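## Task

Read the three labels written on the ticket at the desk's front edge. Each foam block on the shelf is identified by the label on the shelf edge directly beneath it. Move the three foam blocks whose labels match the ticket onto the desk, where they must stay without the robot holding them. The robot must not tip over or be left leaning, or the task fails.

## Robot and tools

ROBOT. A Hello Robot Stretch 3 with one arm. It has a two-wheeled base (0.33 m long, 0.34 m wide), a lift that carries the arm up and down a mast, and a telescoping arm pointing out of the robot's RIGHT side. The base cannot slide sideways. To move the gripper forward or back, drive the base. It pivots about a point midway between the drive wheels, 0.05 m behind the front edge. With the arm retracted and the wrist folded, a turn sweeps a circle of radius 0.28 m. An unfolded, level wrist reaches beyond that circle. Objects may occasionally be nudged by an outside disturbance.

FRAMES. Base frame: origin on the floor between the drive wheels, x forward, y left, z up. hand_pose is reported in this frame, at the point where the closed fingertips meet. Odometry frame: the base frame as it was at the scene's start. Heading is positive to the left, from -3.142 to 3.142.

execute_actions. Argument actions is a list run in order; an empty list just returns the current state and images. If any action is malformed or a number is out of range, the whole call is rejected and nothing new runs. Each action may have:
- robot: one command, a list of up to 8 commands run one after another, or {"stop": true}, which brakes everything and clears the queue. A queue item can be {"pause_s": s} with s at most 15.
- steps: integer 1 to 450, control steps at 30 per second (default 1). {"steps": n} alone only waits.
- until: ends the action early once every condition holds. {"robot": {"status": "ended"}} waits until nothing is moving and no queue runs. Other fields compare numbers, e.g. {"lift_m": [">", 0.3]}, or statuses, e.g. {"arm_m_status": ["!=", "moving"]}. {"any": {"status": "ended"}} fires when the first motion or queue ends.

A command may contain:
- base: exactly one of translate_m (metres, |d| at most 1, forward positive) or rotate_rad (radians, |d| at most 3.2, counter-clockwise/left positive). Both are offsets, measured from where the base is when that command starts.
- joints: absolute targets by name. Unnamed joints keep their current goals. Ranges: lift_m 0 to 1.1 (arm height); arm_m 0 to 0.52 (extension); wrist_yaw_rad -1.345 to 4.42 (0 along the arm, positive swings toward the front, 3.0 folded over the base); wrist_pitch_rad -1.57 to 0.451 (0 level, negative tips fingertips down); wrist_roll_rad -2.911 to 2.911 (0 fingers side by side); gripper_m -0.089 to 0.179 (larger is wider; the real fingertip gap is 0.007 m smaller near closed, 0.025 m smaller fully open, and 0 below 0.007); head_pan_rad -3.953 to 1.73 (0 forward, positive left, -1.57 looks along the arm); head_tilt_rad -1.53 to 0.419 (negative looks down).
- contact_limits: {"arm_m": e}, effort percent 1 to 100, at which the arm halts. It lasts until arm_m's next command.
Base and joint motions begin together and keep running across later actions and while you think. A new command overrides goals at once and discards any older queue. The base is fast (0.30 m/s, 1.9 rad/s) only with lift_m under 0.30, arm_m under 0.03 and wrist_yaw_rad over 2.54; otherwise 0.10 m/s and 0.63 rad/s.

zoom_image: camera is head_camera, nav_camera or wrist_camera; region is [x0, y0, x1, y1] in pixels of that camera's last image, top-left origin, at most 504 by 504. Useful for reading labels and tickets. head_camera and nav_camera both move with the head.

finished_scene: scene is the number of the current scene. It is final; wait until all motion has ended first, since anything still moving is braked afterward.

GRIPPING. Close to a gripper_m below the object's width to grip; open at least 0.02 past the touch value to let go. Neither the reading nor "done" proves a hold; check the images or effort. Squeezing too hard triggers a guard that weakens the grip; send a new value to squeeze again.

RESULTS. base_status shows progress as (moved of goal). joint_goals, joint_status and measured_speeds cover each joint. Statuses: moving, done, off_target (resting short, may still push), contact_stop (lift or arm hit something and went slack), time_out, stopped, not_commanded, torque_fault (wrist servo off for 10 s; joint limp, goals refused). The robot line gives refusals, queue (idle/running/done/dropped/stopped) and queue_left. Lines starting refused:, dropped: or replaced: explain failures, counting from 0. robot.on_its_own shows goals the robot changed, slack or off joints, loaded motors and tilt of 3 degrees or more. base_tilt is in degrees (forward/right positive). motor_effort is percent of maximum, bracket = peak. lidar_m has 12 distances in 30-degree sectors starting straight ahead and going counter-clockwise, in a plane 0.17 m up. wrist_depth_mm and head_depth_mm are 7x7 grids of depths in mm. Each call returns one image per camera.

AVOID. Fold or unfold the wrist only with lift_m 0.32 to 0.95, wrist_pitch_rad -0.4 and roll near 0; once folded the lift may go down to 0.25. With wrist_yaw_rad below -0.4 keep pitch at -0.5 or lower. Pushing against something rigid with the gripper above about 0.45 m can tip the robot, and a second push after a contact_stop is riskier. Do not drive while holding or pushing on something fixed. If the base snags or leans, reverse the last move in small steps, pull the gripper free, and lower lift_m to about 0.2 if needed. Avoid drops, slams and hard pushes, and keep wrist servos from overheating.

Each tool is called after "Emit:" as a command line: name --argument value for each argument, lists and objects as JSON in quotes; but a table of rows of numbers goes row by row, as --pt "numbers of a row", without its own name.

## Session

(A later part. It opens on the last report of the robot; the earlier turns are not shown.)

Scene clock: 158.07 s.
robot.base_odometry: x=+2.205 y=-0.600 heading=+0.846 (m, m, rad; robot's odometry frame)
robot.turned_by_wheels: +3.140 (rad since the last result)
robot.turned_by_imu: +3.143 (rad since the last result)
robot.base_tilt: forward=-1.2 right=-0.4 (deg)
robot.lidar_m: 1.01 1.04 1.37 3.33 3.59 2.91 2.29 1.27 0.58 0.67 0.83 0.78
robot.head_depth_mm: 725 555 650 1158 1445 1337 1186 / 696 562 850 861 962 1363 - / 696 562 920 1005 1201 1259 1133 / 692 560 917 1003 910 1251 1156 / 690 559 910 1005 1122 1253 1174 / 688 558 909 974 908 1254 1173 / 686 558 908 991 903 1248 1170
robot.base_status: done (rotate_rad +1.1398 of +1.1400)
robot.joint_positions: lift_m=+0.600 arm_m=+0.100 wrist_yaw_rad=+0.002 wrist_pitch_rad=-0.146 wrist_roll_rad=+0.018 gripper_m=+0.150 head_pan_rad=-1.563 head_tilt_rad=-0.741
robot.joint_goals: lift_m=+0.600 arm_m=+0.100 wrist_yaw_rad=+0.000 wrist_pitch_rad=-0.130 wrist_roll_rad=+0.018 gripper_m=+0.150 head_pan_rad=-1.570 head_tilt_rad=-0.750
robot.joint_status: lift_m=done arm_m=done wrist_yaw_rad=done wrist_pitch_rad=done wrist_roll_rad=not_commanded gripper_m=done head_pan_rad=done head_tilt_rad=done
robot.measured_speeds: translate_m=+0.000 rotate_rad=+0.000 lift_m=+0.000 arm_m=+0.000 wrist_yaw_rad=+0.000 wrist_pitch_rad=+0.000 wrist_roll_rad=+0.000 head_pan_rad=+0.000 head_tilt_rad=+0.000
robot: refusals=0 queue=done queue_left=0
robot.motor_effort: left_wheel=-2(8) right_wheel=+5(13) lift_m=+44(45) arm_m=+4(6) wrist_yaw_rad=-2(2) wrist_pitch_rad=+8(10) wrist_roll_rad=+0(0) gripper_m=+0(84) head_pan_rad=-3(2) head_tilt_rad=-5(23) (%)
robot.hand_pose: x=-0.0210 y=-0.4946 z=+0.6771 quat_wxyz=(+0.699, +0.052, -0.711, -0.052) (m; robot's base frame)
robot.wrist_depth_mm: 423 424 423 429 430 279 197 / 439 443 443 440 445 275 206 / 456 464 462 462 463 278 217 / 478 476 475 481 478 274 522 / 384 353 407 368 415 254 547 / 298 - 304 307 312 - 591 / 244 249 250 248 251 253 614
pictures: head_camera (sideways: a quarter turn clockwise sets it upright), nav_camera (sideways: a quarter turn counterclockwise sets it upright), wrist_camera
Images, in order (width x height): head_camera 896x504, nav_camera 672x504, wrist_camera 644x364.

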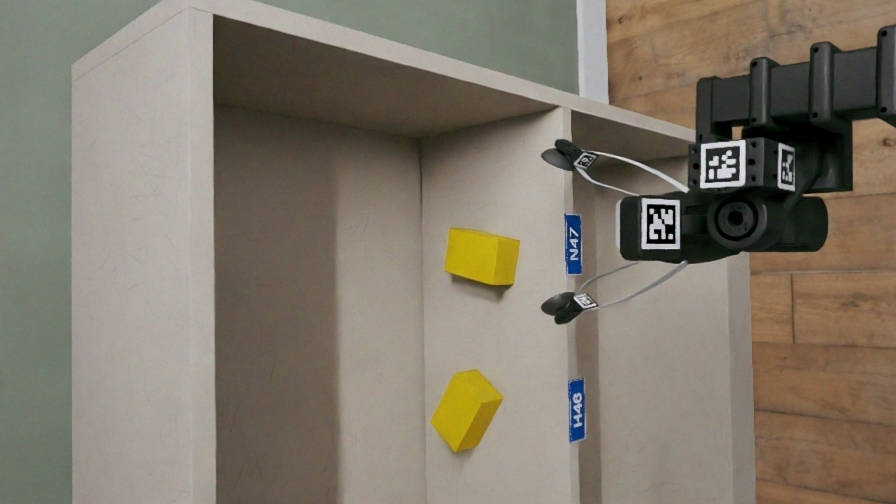

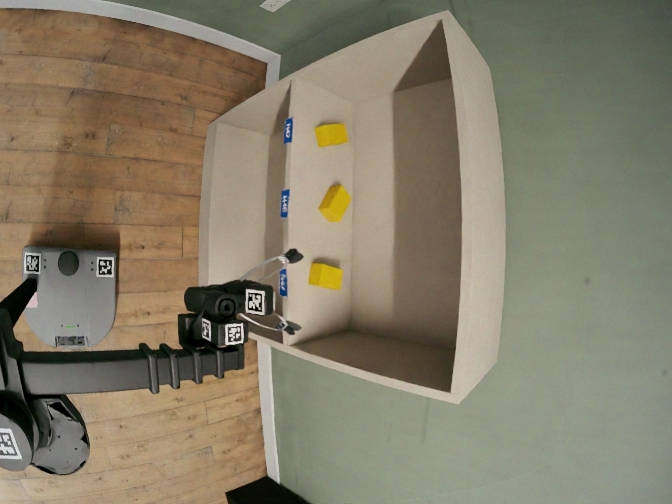

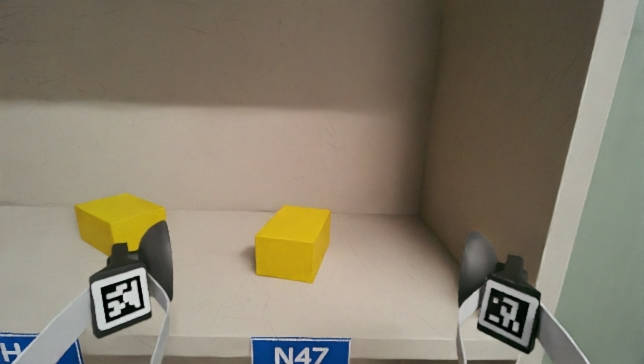

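Emit:
execute_actions --actions '[{"robot":[{"base":{"translate_m":0.03},"joints":{"lift_m":0.527,"arm_m":0.16}},{"joints":{"arm_m":0.285}},{"joints":{"gripper_m":0.02,"head_pan_rad":-1.1}},{"joints":{"lift_m":0.55}}],"steps":450,"until":{"robot":{"status":"ended"}}}]'

Scene clock: 168.40 s.
robot.base_odometry: x=+2.225 y=-0.578 heading=+0.846 (m, m, rad; robot's odometry frame)
robot.turned_by_wheels: +0.000 (rad since the last result)
robot.turned_by_imu: +0.002 (rad since the last result)
robot.base_tilt: forward=-1.2 right=-0.4 (deg)
robot.lidar_m: 0.98 1.01 1.33 3.23 3.61 2.93 2.32 1.26 0.59 0.77 0.79 0.76
robot.head_depth_mm: 685 539 860 960 867 1188 1142 / 699 562 903 982 888 1231 1174 / 726 588 952 978 907 1255 1173 / 731 868 1004 992 1368 1279 1173 / 728 915 1066 976 1390 1313 1174 / 728 849 956 1007 1269 1333 1171 / 845 740 834 1516 1544 1330 1163
robot.base_status: done (translate_m +0.0300 of +0.0300)
robot.joint_positions: lift_m=+0.549 arm_m=+0.285 wrist_yaw_rad=+0.001 wrist_pitch_rad=-0.148 wrist_roll_rad=+0.018 gripper_m=+0.024 head_pan_rad=-1.107 head_tilt_rad=-0.741
robot.joint_goals: lift_m=+0.550 arm_m=+0.285 wrist_yaw_rad=+0.000 wrist_pitch_rad=-0.130 wrist_roll_rad=+0.018 gripper_m=+0.023 head_pan_rad=-1.100 head_tilt_rad=-0.750
robot.joint_status: lift_m=done arm_m=done wrist_yaw_rad=done wrist_pitch_rad=done wrist_roll_rad=not_commanded gripper_m=done head_pan_rad=done head_tilt_rad=done
robot.measured_speeds: translate_m=+0.000 rotate_rad=+0.000 lift_m=+0.000 arm_m=+0.000 wrist_yaw_rad=+0.000 wrist_pitch_rad=+0.000 wrist_roll_rad=+0.000 head_pan_rad=+0.000 head_tilt_rad=+0.000
robot: refusals=0 queue=done queue_left=0
robot.motor_effort: left_wheel=-2(4) right_wheel=+4(9) lift_m=+43(48) arm_m=+4(5) wrist_yaw_rad=-1(1) wrist_pitch_rad=+8(9) wrist_roll_rad=+0(0) gripper_m=-24(100) head_pan_rad=+4(23) head_tilt_rad=-4(5) (%)
robot.hand_pose: x=-0.0213 y=-0.6795 z=+0.6266 quat_wxyz=(+0.699, +0.052, -0.711, -0.053) (m; robot's base frame)
robot.wrist_depth_mm: 252 253 255 255 257 258 210 / 263 264 265 268 268 268 210 / 274 278 277 279 279 278 210 / 287 289 290 293 294 290 207 / 287 289 300 153 302 287 208 / 202 216 114 110 111 228 207 / 169 171 121 113 163 180 181
pictures: head_camera (sideways: a quarter turn clockwise sets it upright), nav_camera (sideways: a quarter turn counterclockwise sets it upright), wrist_camera
Images, in order (width x height): head_camera 896x504, nav_camera 672x504, wrist_camera 644x364.

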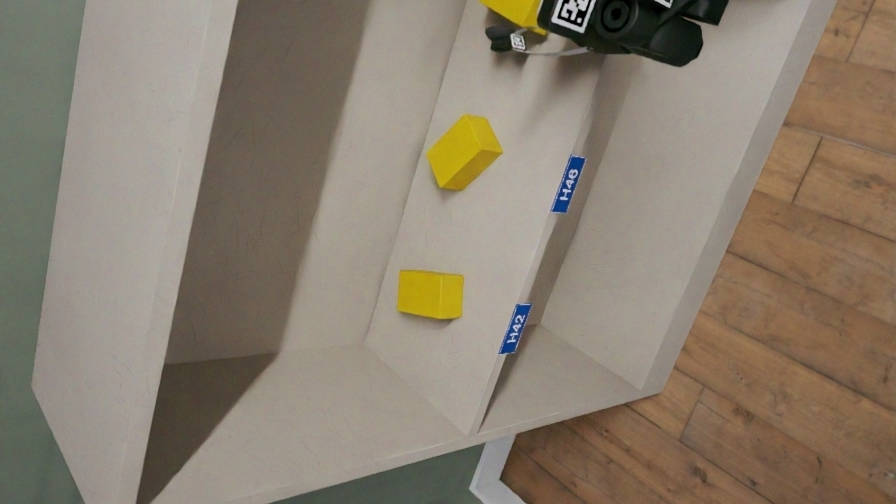

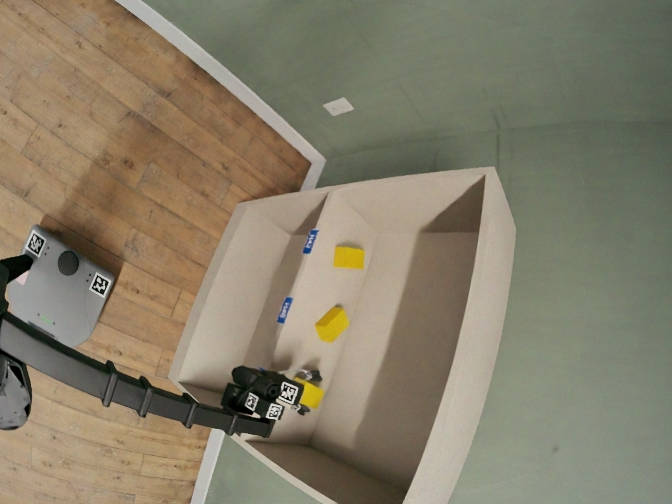

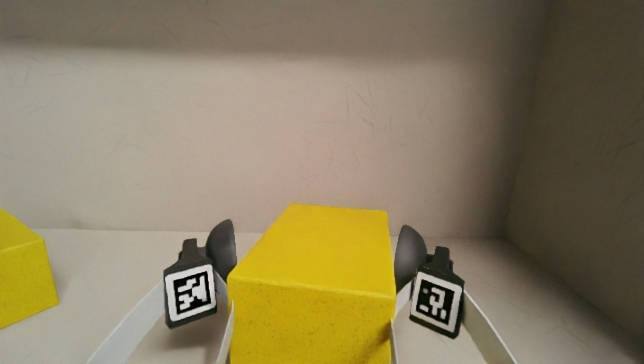

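Emit:
execute_actions --actions '[{"robot":{"joints":{"arm_m":0}},"steps":450,"until":{"robot":{"arm_m":["<",0.06]}}},{"robot":[{"base":{"rotate_rad":1.93},"joints":{"wrist_yaw_rad":2.62,"lift_m":0.285}},{"base":{"translate_m":1}}],"steps":450,"until":{"robot":{"translate_m":[">",0.79]}}},{"robot":{"base":{"translate_m":1}},"steps":450,"until":{"robot":{"translate_m":[">",0.78]}}},{"robot":{"base":{"translate_m":1}},"steps":450,"until":{"robot":{"translate_m":[">",0.6]}}},{"robot":{"joints":{"lift_m":0.92,"head_tilt_rad":-0.5,"head_pan_rad":-1.57}},"steps":450,"until":{"robot":{"base_status":"done"}}},{"robot":{"base":{"rotate_rad":1.21},"joints":{"wrist_yaw_rad":0,"arm_m":0.15}},"steps":450,"until":{"robot":{"lift_m":[">",0.91],"base_status":"done","wrist_yaw_rad":["<",0.1]}}},{"robot":{"joints":{"arm_m":0.42}},"steps":450,"until":{"robot":{"status":"ended"}}}]'

Scene clock: 201.37 s.
robot.base_odometry: x=-0.185 y=+0.346 heading=-2.298 (m, m, rad; robot's odometry frame)
robot.turned_by_wheels: +3.140 (rad since the last result)
robot.turned_by_imu: +3.143 (rad since the last result)
robot.base_tilt: forward=-1.2 right=-0.4 (deg)
robot.lidar_m: 2.00 2.07 2.71 3.03 2.65 1.85 1.75 1.79 1.55 0.81 0.81 1.41
robot.head_depth_mm: 1269 1392 1026 - 1846 1562 1315 / 1265 1375 1144 1463 1836 1556 1303 / 1259 1368 - 1715 1810 1501 1309 / 1260 1351 1089 1707 1848 1554 1306 / 1247 1351 954 1656 1389 1505 1303 / 1245 1340 951 1250 1124 1466 1297 / 1243 1339 949 1250 1161 1471 1295
robot.base_status: done (rotate_rad +1.2098 of +1.2100)
robot.joint_positions: lift_m=+0.919 arm_m=+0.420 wrist_yaw_rad=+0.001 wrist_pitch_rad=-0.150 wrist_roll_rad=+0.018 gripper_m=+0.039 head_pan_rad=-1.563 head_tilt_rad=-0.507
robot.joint_goals: lift_m=+0.920 arm_m=+0.420 wrist_yaw_rad=+0.000 wrist_pitch_rad=-0.130 wrist_roll_rad=+0.018 gripper_m=+0.038 head_pan_rad=-1.570 head_tilt_rad=-0.500
robot.joint_status: lift_m=done arm_m=done wrist_yaw_rad=done wrist_pitch_rad=done wrist_roll_rad=not_commanded gripper_m=done head_pan_rad=done head_tilt_rad=done
robot.measured_speeds: translate_m=+0.000 rotate_rad=+0.000 lift_m=+0.000 arm_m=+0.000 wrist_yaw_rad=+0.000 wrist_pitch_rad=+0.000 wrist_roll_rad=+0.000 head_pan_rad=+0.000 head_tilt_rad=+0.000
robot: refusals=0 queue=done queue_left=0
robot.on_its_own: gripper_m is held at +0.038, not at your +0.020, by its stall guard, which is not easing now
robot.motor_effort: left_wheel=-2(9) right_wheel=+5(12) lift_m=+44(47) arm_m=+4(6) wrist_yaw_rad=-1(2) wrist_pitch_rad=+10(9) wrist_roll_rad=+0(0) gripper_m=-20(24) head_pan_rad=-3(23) head_tilt_rad=+4(23) (%)
robot.hand_pose: x=-0.0212 y=-0.8144 z=+0.9962 quat_wxyz=(+0.699, +0.053, -0.711, -0.053) (m; robot's base frame)
robot.wrist_depth_mm: 715 737 713 743 725 748 764 / 754 769 760 763 779 779 780 / 769 774 794 798 789 813 829 / 429 439 451 467 475 499 867 / 282 288 312 154 305 310 315 / 211 213 114 111 110 226 229 / 168 170 120 113 162 178 179
pictures: head_camera (sideways: a quarter turn clockwise sets it upright), nav_camera (sideways: a quarter turn counterclockwise sets it upright), wrist_camera
Images, in order (width x height): head_camera 896x504, nav_camera 672x504, wrist_camera 644x364.

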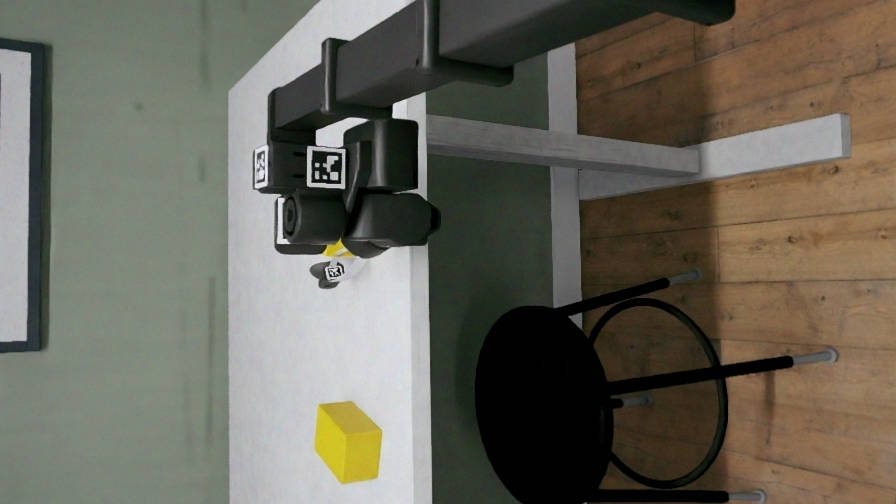

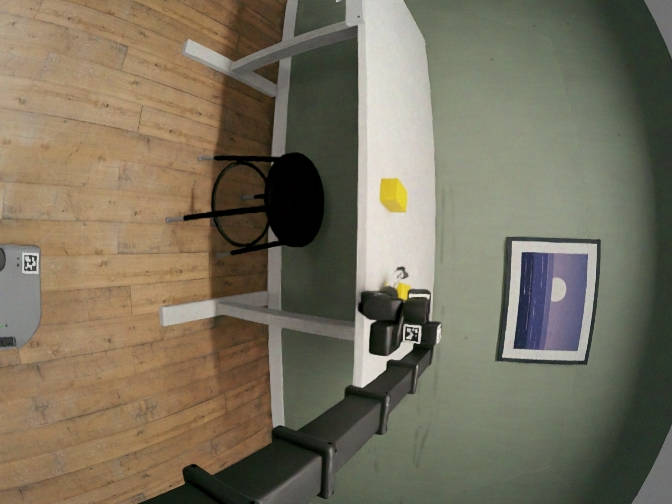

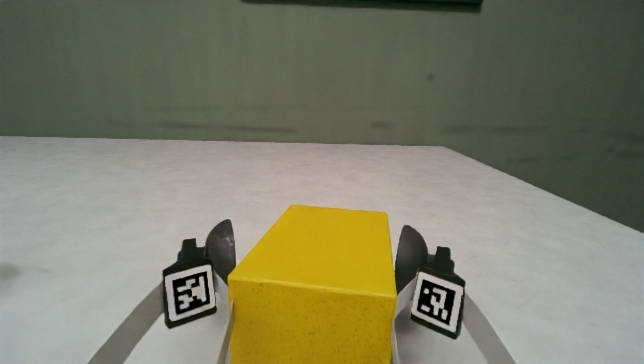

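Emit:
execute_actions --actions '[{"robot":[{"joints":{"lift_m":0.898}},{"joints":{"gripper_m":0.12}},{"joints":{"arm_m":0}}],"steps":450,"until":{"robot":{"arm_m":["<",0.22]}}},{"robot":{"base":{"rotate_rad":2.0},"joints":{"wrist_yaw_rad":2.62,"lift_m":0.285,"gripper_m":0.05,"head_tilt_rad":-0.75}},"steps":450,"until":{"robot":{"base_status":"done"}}},{"robot":{"base":{"translate_m":1}},"steps":450,"until":{"robot":{"translate_m":[">",0.83]}}},{"robot":{"base":{"translate_m":1}},"steps":450,"until":{"robot":{"translate_m":[">",0.81]}}},{"robot":[{"base":{"translate_m":1}},{"base":{"rotate_rad":1.49},"joints":{"lift_m":0.527,"wrist_yaw_rad":0,"gripper_m":0.15,"arm_m":0.08}}],"steps":450,"until":{"robot":{"status":"ended"}}}]'

Scene clock: 228.93 s.
robot.base_odometry: x=+2.343 y=-0.431 heading=+1.192 (m, m, rad; robot's odometry frame)
robot.turned_by_wheels: +3.490 (rad since the last result)
robot.turned_by_imu: +3.492 (rad since the last result)
robot.base_tilt: forward=-1.4 right=-0.4 (deg)
robot.lidar_m: 0.81 0.95 1.68 3.57 3.40 2.50 1.51 0.68 0.80 0.68 0.65 0.81
robot.head_depth_mm: 670 539 854 958 869 1232 1160 / 691 563 883 971 885 1231 - / 698 562 917 1005 909 1262 - / 717 588 951 976 1333 1286 1153 / 730 587 949 975 1184 1279 1176 / 768 657 761 885 1444 1338 1174 / 819 631 1111 1364 1539 1330 1163
robot.base_status: done (rotate_rad +1.4898 of +1.4900)
robot.joint_positions: lift_m=+0.527 arm_m=+0.080 wrist_yaw_rad=+0.002 wrist_pitch_rad=-0.150 wrist_roll_rad=+0.018 gripper_m=+0.150 head_pan_rad=-1.563 head_tilt_rad=-0.741
robot.joint_goals: lift_m=+0.527 arm_m=+0.080 wrist_yaw_rad=+0.000 wrist_pitch_rad=-0.130 wrist_roll_rad=+0.018 gripper_m=+0.150 head_pan_rad=-1.570 head_tilt_rad=-0.750
robot.joint_status: lift_m=done arm_m=done wrist_yaw_rad=done wrist_pitch_rad=done wrist_roll_rad=not_commanded gripper_m=done head_pan_rad=done head_tilt_rad=done
robot.measured_speeds: translate_m=+0.000 rotate_rad=+0.000 lift_m=+0.000 arm_m=+0.000 wrist_yaw_rad=+0.000 wrist_pitch_rad=+0.000 wrist_roll_rad=+0.000 head_pan_rad=+0.000 head_tilt_rad=+0.000
robot: refusals=0 queue=done queue_left=0
robot.motor_effort: left_wheel=-2(8) right_wheel=+5(12) lift_m=+43(45) arm_m=+5(5) wrist_yaw_rad=-1(3) wrist_pitch_rad=+9(10) wrist_roll_rad=+0(0) gripper_m=+0(81) head_pan_rad=-2(2) head_tilt_rad=-4(27) (%)
robot.hand_pose: x=-0.0211 y=-0.4744 z=+0.6032 quat_wxyz=(+0.699, +0.053, -0.711, -0.053) (m; robot's base frame)
robot.wrist_depth_mm: 618 313 451 468 431 394 368 / 638 320 465 489 442 411 381 / 661 330 480 502 458 426 395 / 678 331 380 343 398 319 389 / 678 339 287 260 254 261 264 / 681 - 529 580 526 - 203 / 667 421 548 619 550 517 443
pictures: head_camera (sideways: a quarter turn clockwise sets it upright), nav_camera (sideways: a quarter turn counterclockwise sets it upright), wrist_camera
Images, in order (width x height): head_camera 896x504, nav_camera 672x504, wrist_camera 644x364.

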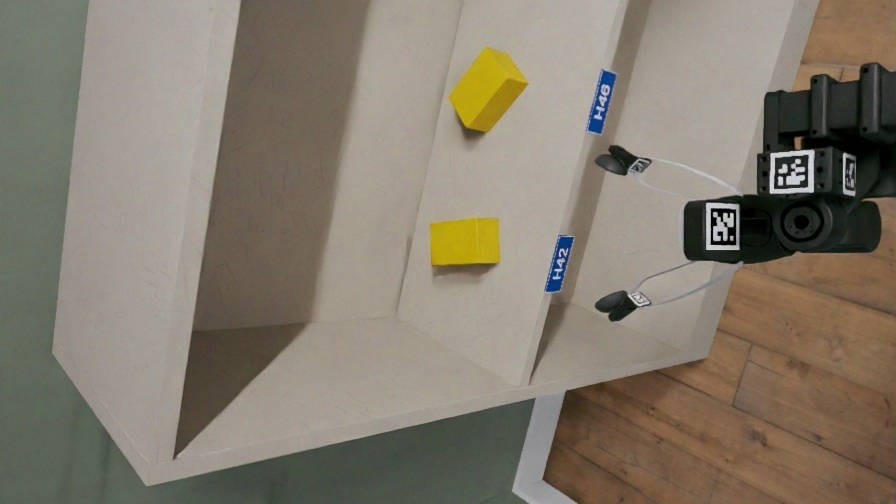

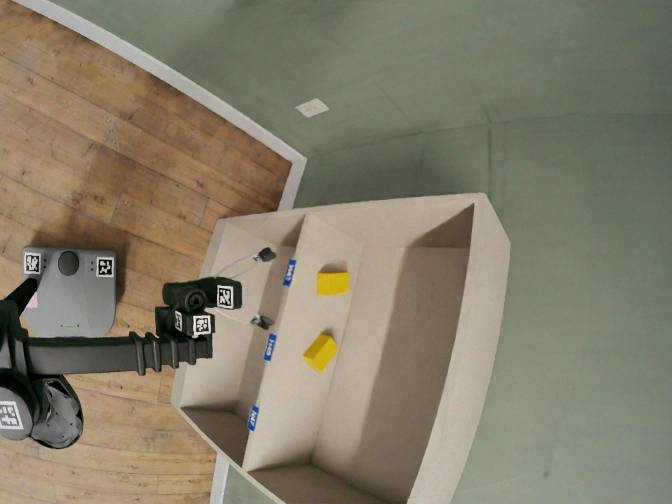

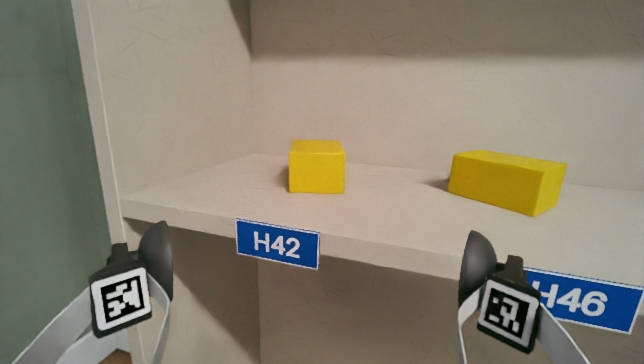

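Emit:
execute_actions --actions '[{"robot":[{"joints":{"arm_m":0.305,"gripper_m":0.12}},{"joints":{"gripper_m":0.025}},{"joints":{"lift_m":0.55}},{"joints":{"arm_m":0}}],"steps":450,"until":{"robot":{"queue_left":["=",0],"arm_m":["<",0.04]}}}]'

Emit:
execute_actions --actions '[{"robot":[{"base":{"rotate_rad":1.58},"joints":{"wrist_yaw_rad":2.62,"lift_m":0.285}},{"base":{"translate_m":1}}],"steps":450,"until":{"robot":{"translate_m":[">",0.79],"queue_left":["=",0]}}},{"robot":{"base":{"translate_m":1}},"steps":450,"until":{"robot":{"translate_m":[">",0.78]}}},{"robot":{"base":{"translate_m":1}},"steps":450,"until":{"robot":{"translate_m":[">",0.6]}}},{"robot":{"joints":{"lift_m":0.92,"head_tilt_rad":-0.5}},"steps":450,"until":{"robot":{"base_status":"done"}}},{"robot":{"base":{"rotate_rad":1.23},"joints":{"wrist_yaw_rad":0,"arm_m":0.15}},"steps":450,"until":{"robot":{"lift_m":[">",0.91],"base_status":"done","wrist_yaw_rad":["<",0.1]}}},{"robot":{"joints":{"arm_m":0.42}},"steps":450,"until":{"robot":{"status":"ended"}}}]'

Scene clock: 242.17 s.
robot.base_odometry: x=+2.343 y=-0.431 heading=+1.192 (m, m, rad; robot's odometry frame)
robot.turned_by_wheels: +0.000 (rad since the last result)
robot.turned_by_imu: +0.002 (rad since the last result)
robot.base_tilt: forward=-1.3 right=-0.5 (deg)
robot.lidar_m: 0.81 0.95 1.69 3.57 3.41 2.49 1.51 0.68 0.80 0.68 0.64 0.81
robot.head_depth_mm: 673 539 853 958 870 1232 1148 / 690 561 887 974 889 1232 1220 / 698 562 916 1000 897 1231 - / 718 587 954 1002 888 1239 1168 / 731 587 949 976 1217 1281 1173 / 767 657 762 886 1439 1336 1170 / 820 633 1108 1366 1541 1334 1172
robot.base_status: done (rotate_rad +1.4898 of +1.4900)
robot.joint_positions: lift_m=+0.549 arm_m=+0.039 wrist_yaw_rad=+0.001 wrist_pitch_rad=-0.150 wrist_roll_rad=+0.018 gripper_m=+0.026 head_pan_rad=-1.563 head_tilt_rad=-0.741
robot.joint_goals: lift_m=+0.550 arm_m=+0.000 wrist_yaw_rad=+0.000 wrist_pitch_rad=-0.130 wrist_roll_rad=+0.018 gripper_m=+0.025 head_pan_rad=-1.570 head_tilt_rad=-0.750
robot.joint_status: lift_m=done arm_m=moving wrist_yaw_rad=done wrist_pitch_rad=done wrist_roll_rad=not_commanded gripper_m=done head_pan_rad=done head_tilt_rad=done
robot.measured_speeds: translate_m=+0.000 rotate_rad=+0.000 lift_m=+0.000 arm_m=-0.104 wrist_yaw_rad=+0.000 wrist_pitch_rad=+0.000 wrist_roll_rad=+0.000 head_pan_rad=+0.000 head_tilt_rad=+0.000
robot: refusals=0 queue=running queue_left=0
robot.motor_effort: left_wheel=-2(2) right_wheel=+4(5) lift_m=+44(45) arm_m=-4(5) wrist_yaw_rad=-1(1) wrist_pitch_rad=+9(10) wrist_roll_rad=+0(0) gripper_m=-18(90) head_pan_rad=-3(4) head_tilt_rad=-4(5) (%)
robot.hand_pose: x=-0.0212 y=-0.4340 z=+0.6262 quat_wxyz=(+0.699, +0.053, -0.711, -0.053) (m; robot's base frame)
robot.wrist_depth_mm: 653 342 469 505 461 430 398 / 666 362 482 522 478 441 410 / 676 373 503 545 503 456 430 / 674 401 446 470 441 369 436 / 698 414 338 144 318 313 322 / 703 821 120 124 130 255 241 / 714 829 492 131 588 535 491
pictures: head_camera (sideways: a quarter turn clockwise sets it upright), nav_camera (sideways: a quarter turn counterclockwise sets it upright), wrist_camera
Images, in order (width x height): head_camera 896x504, nav_camera 672x504, wrist_camera 644x364.

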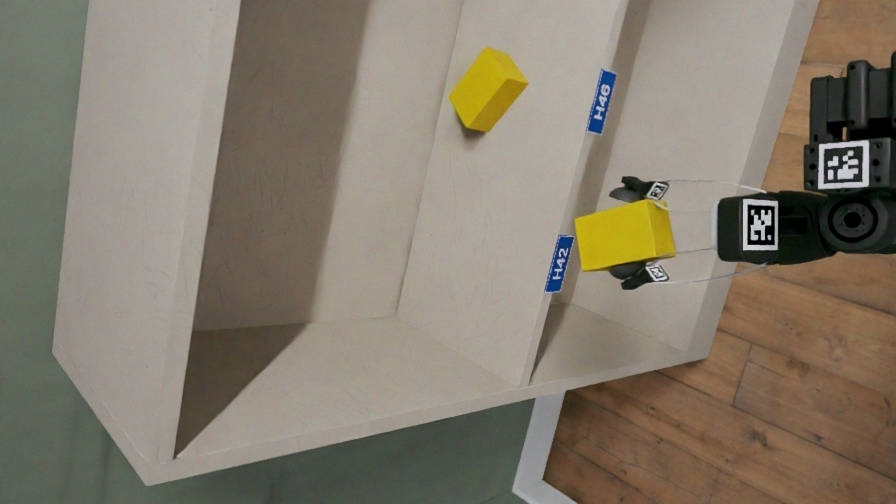

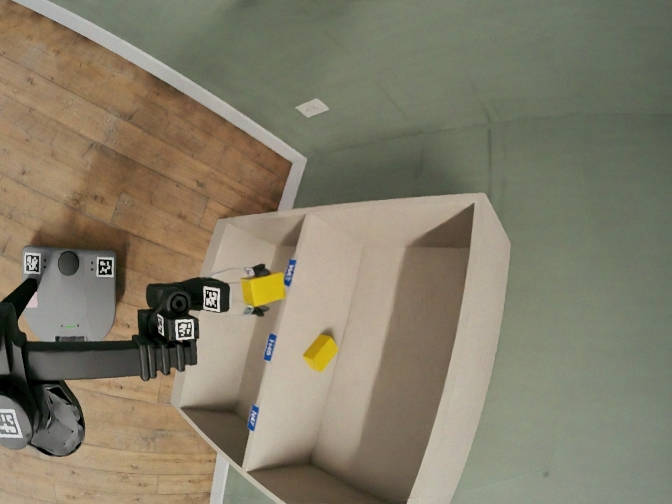

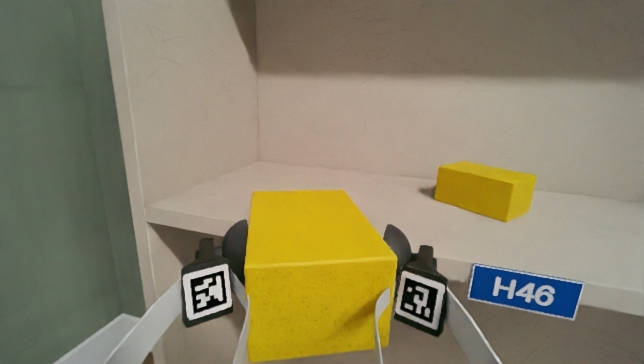

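Scene clock: 263.37 s.
robot.base_odometry: x=-0.063 y=+0.502 heading=-2.282 (m, m, rad; robot's odometry frame)
robot.turned_by_wheels: +2.810 (rad since the last result)
robot.turned_by_imu: +2.812 (rad since the last result)
robot.base_tilt: forward=-1.2 right=-0.3 (deg)
robot.lidar_m: 2.21 2.29 3.01 3.03 2.31 1.62 1.54 1.58 1.55 1.03 0.87 1.56
robot.head_depth_mm: 1263 1383 1515 - 1867 1562 1305 / 1266 1388 1473 1730 1858 1555 1305 / 1257 1374 - 1729 1845 1562 1302 / 1253 1353 1089 1186 1809 1474 1276 / 1244 1344 956 1680 1828 1555 1305 / 1241 1337 896 1673 1792 1511 1309 / 1239 1334 947 1241 1194 1515 1267
robot.base_status: done (rotate_rad +1.2298 of +1.2300)
robot.joint_positions: lift_m=+0.919 arm_m=+0.420 wrist_yaw_rad=+0.001 wrist_pitch_rad=-0.150 wrist_roll_rad=+0.018 gripper_m=+0.026 head_pan_rad=-1.563 head_tilt_rad=-0.507
robot.joint_goals: lift_m=+0.920 arm_m=+0.420 wrist_yaw_rad=+0.000 wrist_pitch_rad=-0.130 wrist_roll_rad=+0.018 gripper_m=+0.025 head_pan_rad=-1.570 head_tilt_rad=-0.500
robot.joint_status: lift_m=done arm_m=done wrist_yaw_rad=done wrist_pitch_rad=done wrist_roll_rad=not_commanded gripper_m=done head_pan_rad=done head_tilt_rad=done
robot.measured_speeds: translate_m=+0.000 rotate_rad=+0.000 lift_m=+0.000 arm_m=+0.000 wrist_yaw_rad=+0.000 wrist_pitch_rad=+0.000 wrist_roll_rad=+0.000 head_pan_rad=+0.000 head_tilt_rad=+0.000
robot: refusals=0 queue=done queue_left=0
robot.motor_effort: left_wheel=-2(8) right_wheel=+5(13) lift_m=+43(46) arm_m=+4(5) wrist_yaw_rad=-1(2) wrist_pitch_rad=+10(10) wrist_roll_rad=+0(0) gripper_m=-18(18) head_pan_rad=-3(3) head_tilt_rad=+4(23) (%)
robot.hand_pose: x=-0.0212 y=-0.8144 z=+0.9962 quat_wxyz=(+0.699, +0.053, -0.711, -0.053) (m; robot's base frame)
robot.wrist_depth_mm: 720 729 722 731 739 744 760 / 763 742 761 749 760 772 771 / 756 769 791 787 797 808 806 / 426 438 454 465 829 847 861 / 285 286 274 144 326 907 897 / 201 214 120 124 130 899 933 / 168 170 159 131 168 179 -
pictures: head_camera (sideways: a quarter turn clockwise sets it upright), nav_camera (sideways: a quarter turn counterclockwise sets it upright), wrist_camera
Images, in order (width x height): head_camera 896x504, nav_camera 672x504, wrist_camera 644x364.

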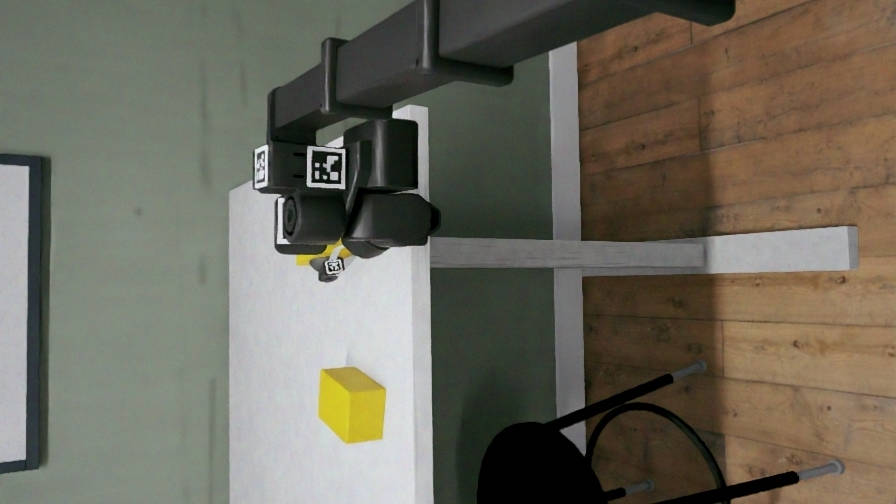

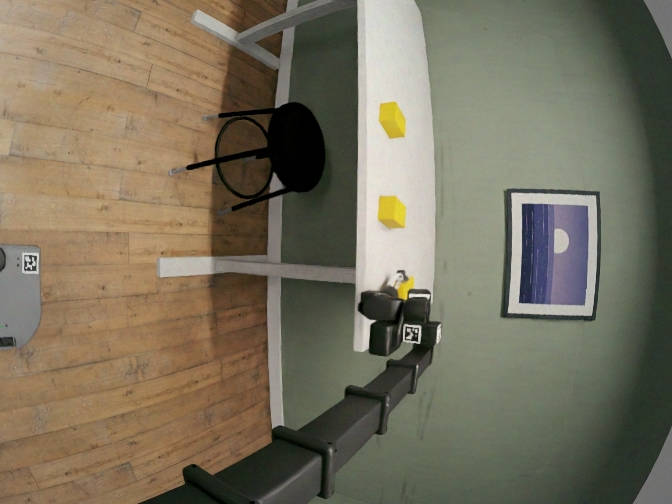

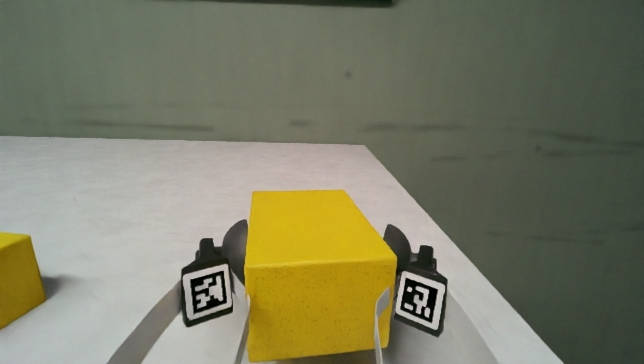

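Emit:
execute_actions --actions '[{"robot":[{"joints":{"lift_m":0.897}},{"joints":{"gripper_m":0.12}},{"joints":{"arm_m":0.3}}],"steps":450,"until":{"robot":{"status":"ended"}}}]'

Scene clock: 271.23 s.
robot.base_odometry: x=-0.063 y=+0.502 heading=-2.282 (m, m, rad; robot's odometry frame)
robot.turned_by_wheels: +0.000 (rad since the last result)
robot.turned_by_imu: +0.002 (rad since the last result)
robot.base_tilt: forward=-1.2 right=-0.3 (deg)
robot.lidar_m: 2.21 2.29 3.00 3.02 2.32 1.62 1.54 1.58 1.55 1.03 0.87 1.56
robot.head_depth_mm: 1266 1392 1532 - - 1522 1310 / 1261 1377 1494 - 1853 1561 1303 / 1254 1378 1024 - 1864 1554 1307 / 1247 1352 1020 1200 1749 1468 1274 / 1245 1344 956 1680 1821 1549 1299 / 1240 1342 896 1669 1796 1511 1306 / 1233 1343 950 1250 1203 1511 1275
robot.base_status: done (rotate_rad +1.2298 of +1.2300)
robot.joint_positions: lift_m=+0.897 arm_m=+0.300 wrist_yaw_rad=+0.001 wrist_pitch_rad=-0.150 wrist_roll_rad=+0.018 gripper_m=+0.120 head_pan_rad=-1.563 head_tilt_rad=-0.507
robot.joint_goals: lift_m=+0.897 arm_m=+0.300 wrist_yaw_rad=+0.000 wrist_pitch_rad=-0.130 wrist_roll_rad=+0.018 gripper_m=+0.120 head_pan_rad=-1.570 head_tilt_rad=-0.500
robot.joint_status: lift_m=done arm_m=done wrist_yaw_rad=done wrist_pitch_rad=done wrist_roll_rad=not_commanded gripper_m=done head_pan_rad=done head_tilt_rad=done
robot.measured_speeds: translate_m=+0.000 rotate_rad=+0.000 lift_m=+0.000 arm_m=+0.000 wrist_yaw_rad=+0.000 wrist_pitch_rad=+0.000 wrist_roll_rad=+0.000 head_pan_rad=+0.000 head_tilt_rad=+0.000
robot: refusals=0 queue=done queue_left=0
robot.motor_effort: left_wheel=-2(2) right_wheel=+4(5) lift_m=+20(43) arm_m=-5(4) wrist_yaw_rad=-1(0) wrist_pitch_rad=+9(9) wrist_roll_rad=+0(1) gripper_m=+0(81) head_pan_rad=-4(3) head_tilt_rad=+4(4) (%)
robot.hand_pose: x=-0.0212 y=-0.6951 z=+0.9741 quat_wxyz=(+0.699, +0.053, -0.711, -0.053) (m; robot's base frame)
robot.wrist_depth_mm: 817 823 825 849 852 872 872 / 857 871 864 877 885 893 894 / 738 788 820 880 909 932 930 / 233 285 377 247 452 982 972 / 219 241 246 243 255 - - / 177 187 181 183 185 199 - / 592 594 173 176 177 - -
pictures: head_camera (sideways: a quarter turn clockwise sets it upright), nav_camera (sideways: a quarter turn counterclockwise sets it upright), wrist_camera
Images, in order (width x height): head_camera 896x504, nav_camera 672x504, wrist_camera 644x364.

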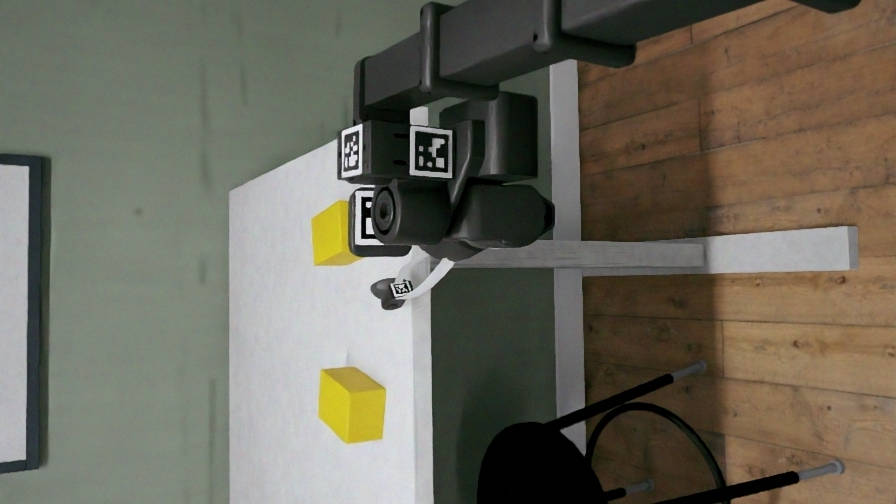

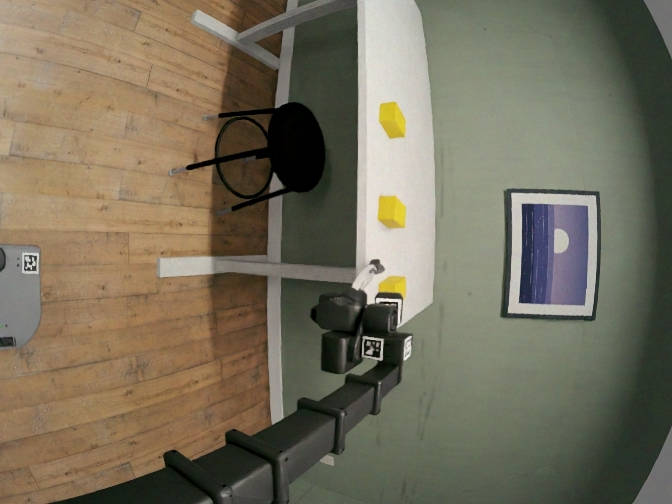

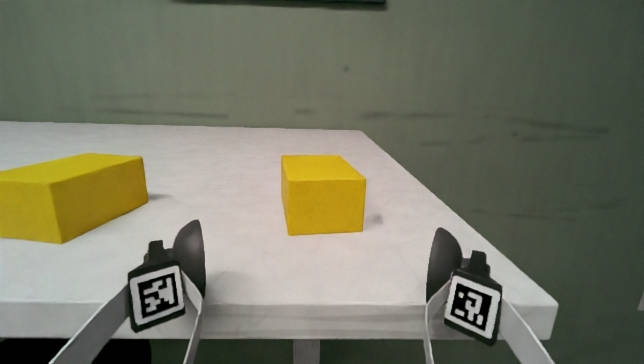

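Emit:
finished_scene --scene 1

The scene is finished: the task was done.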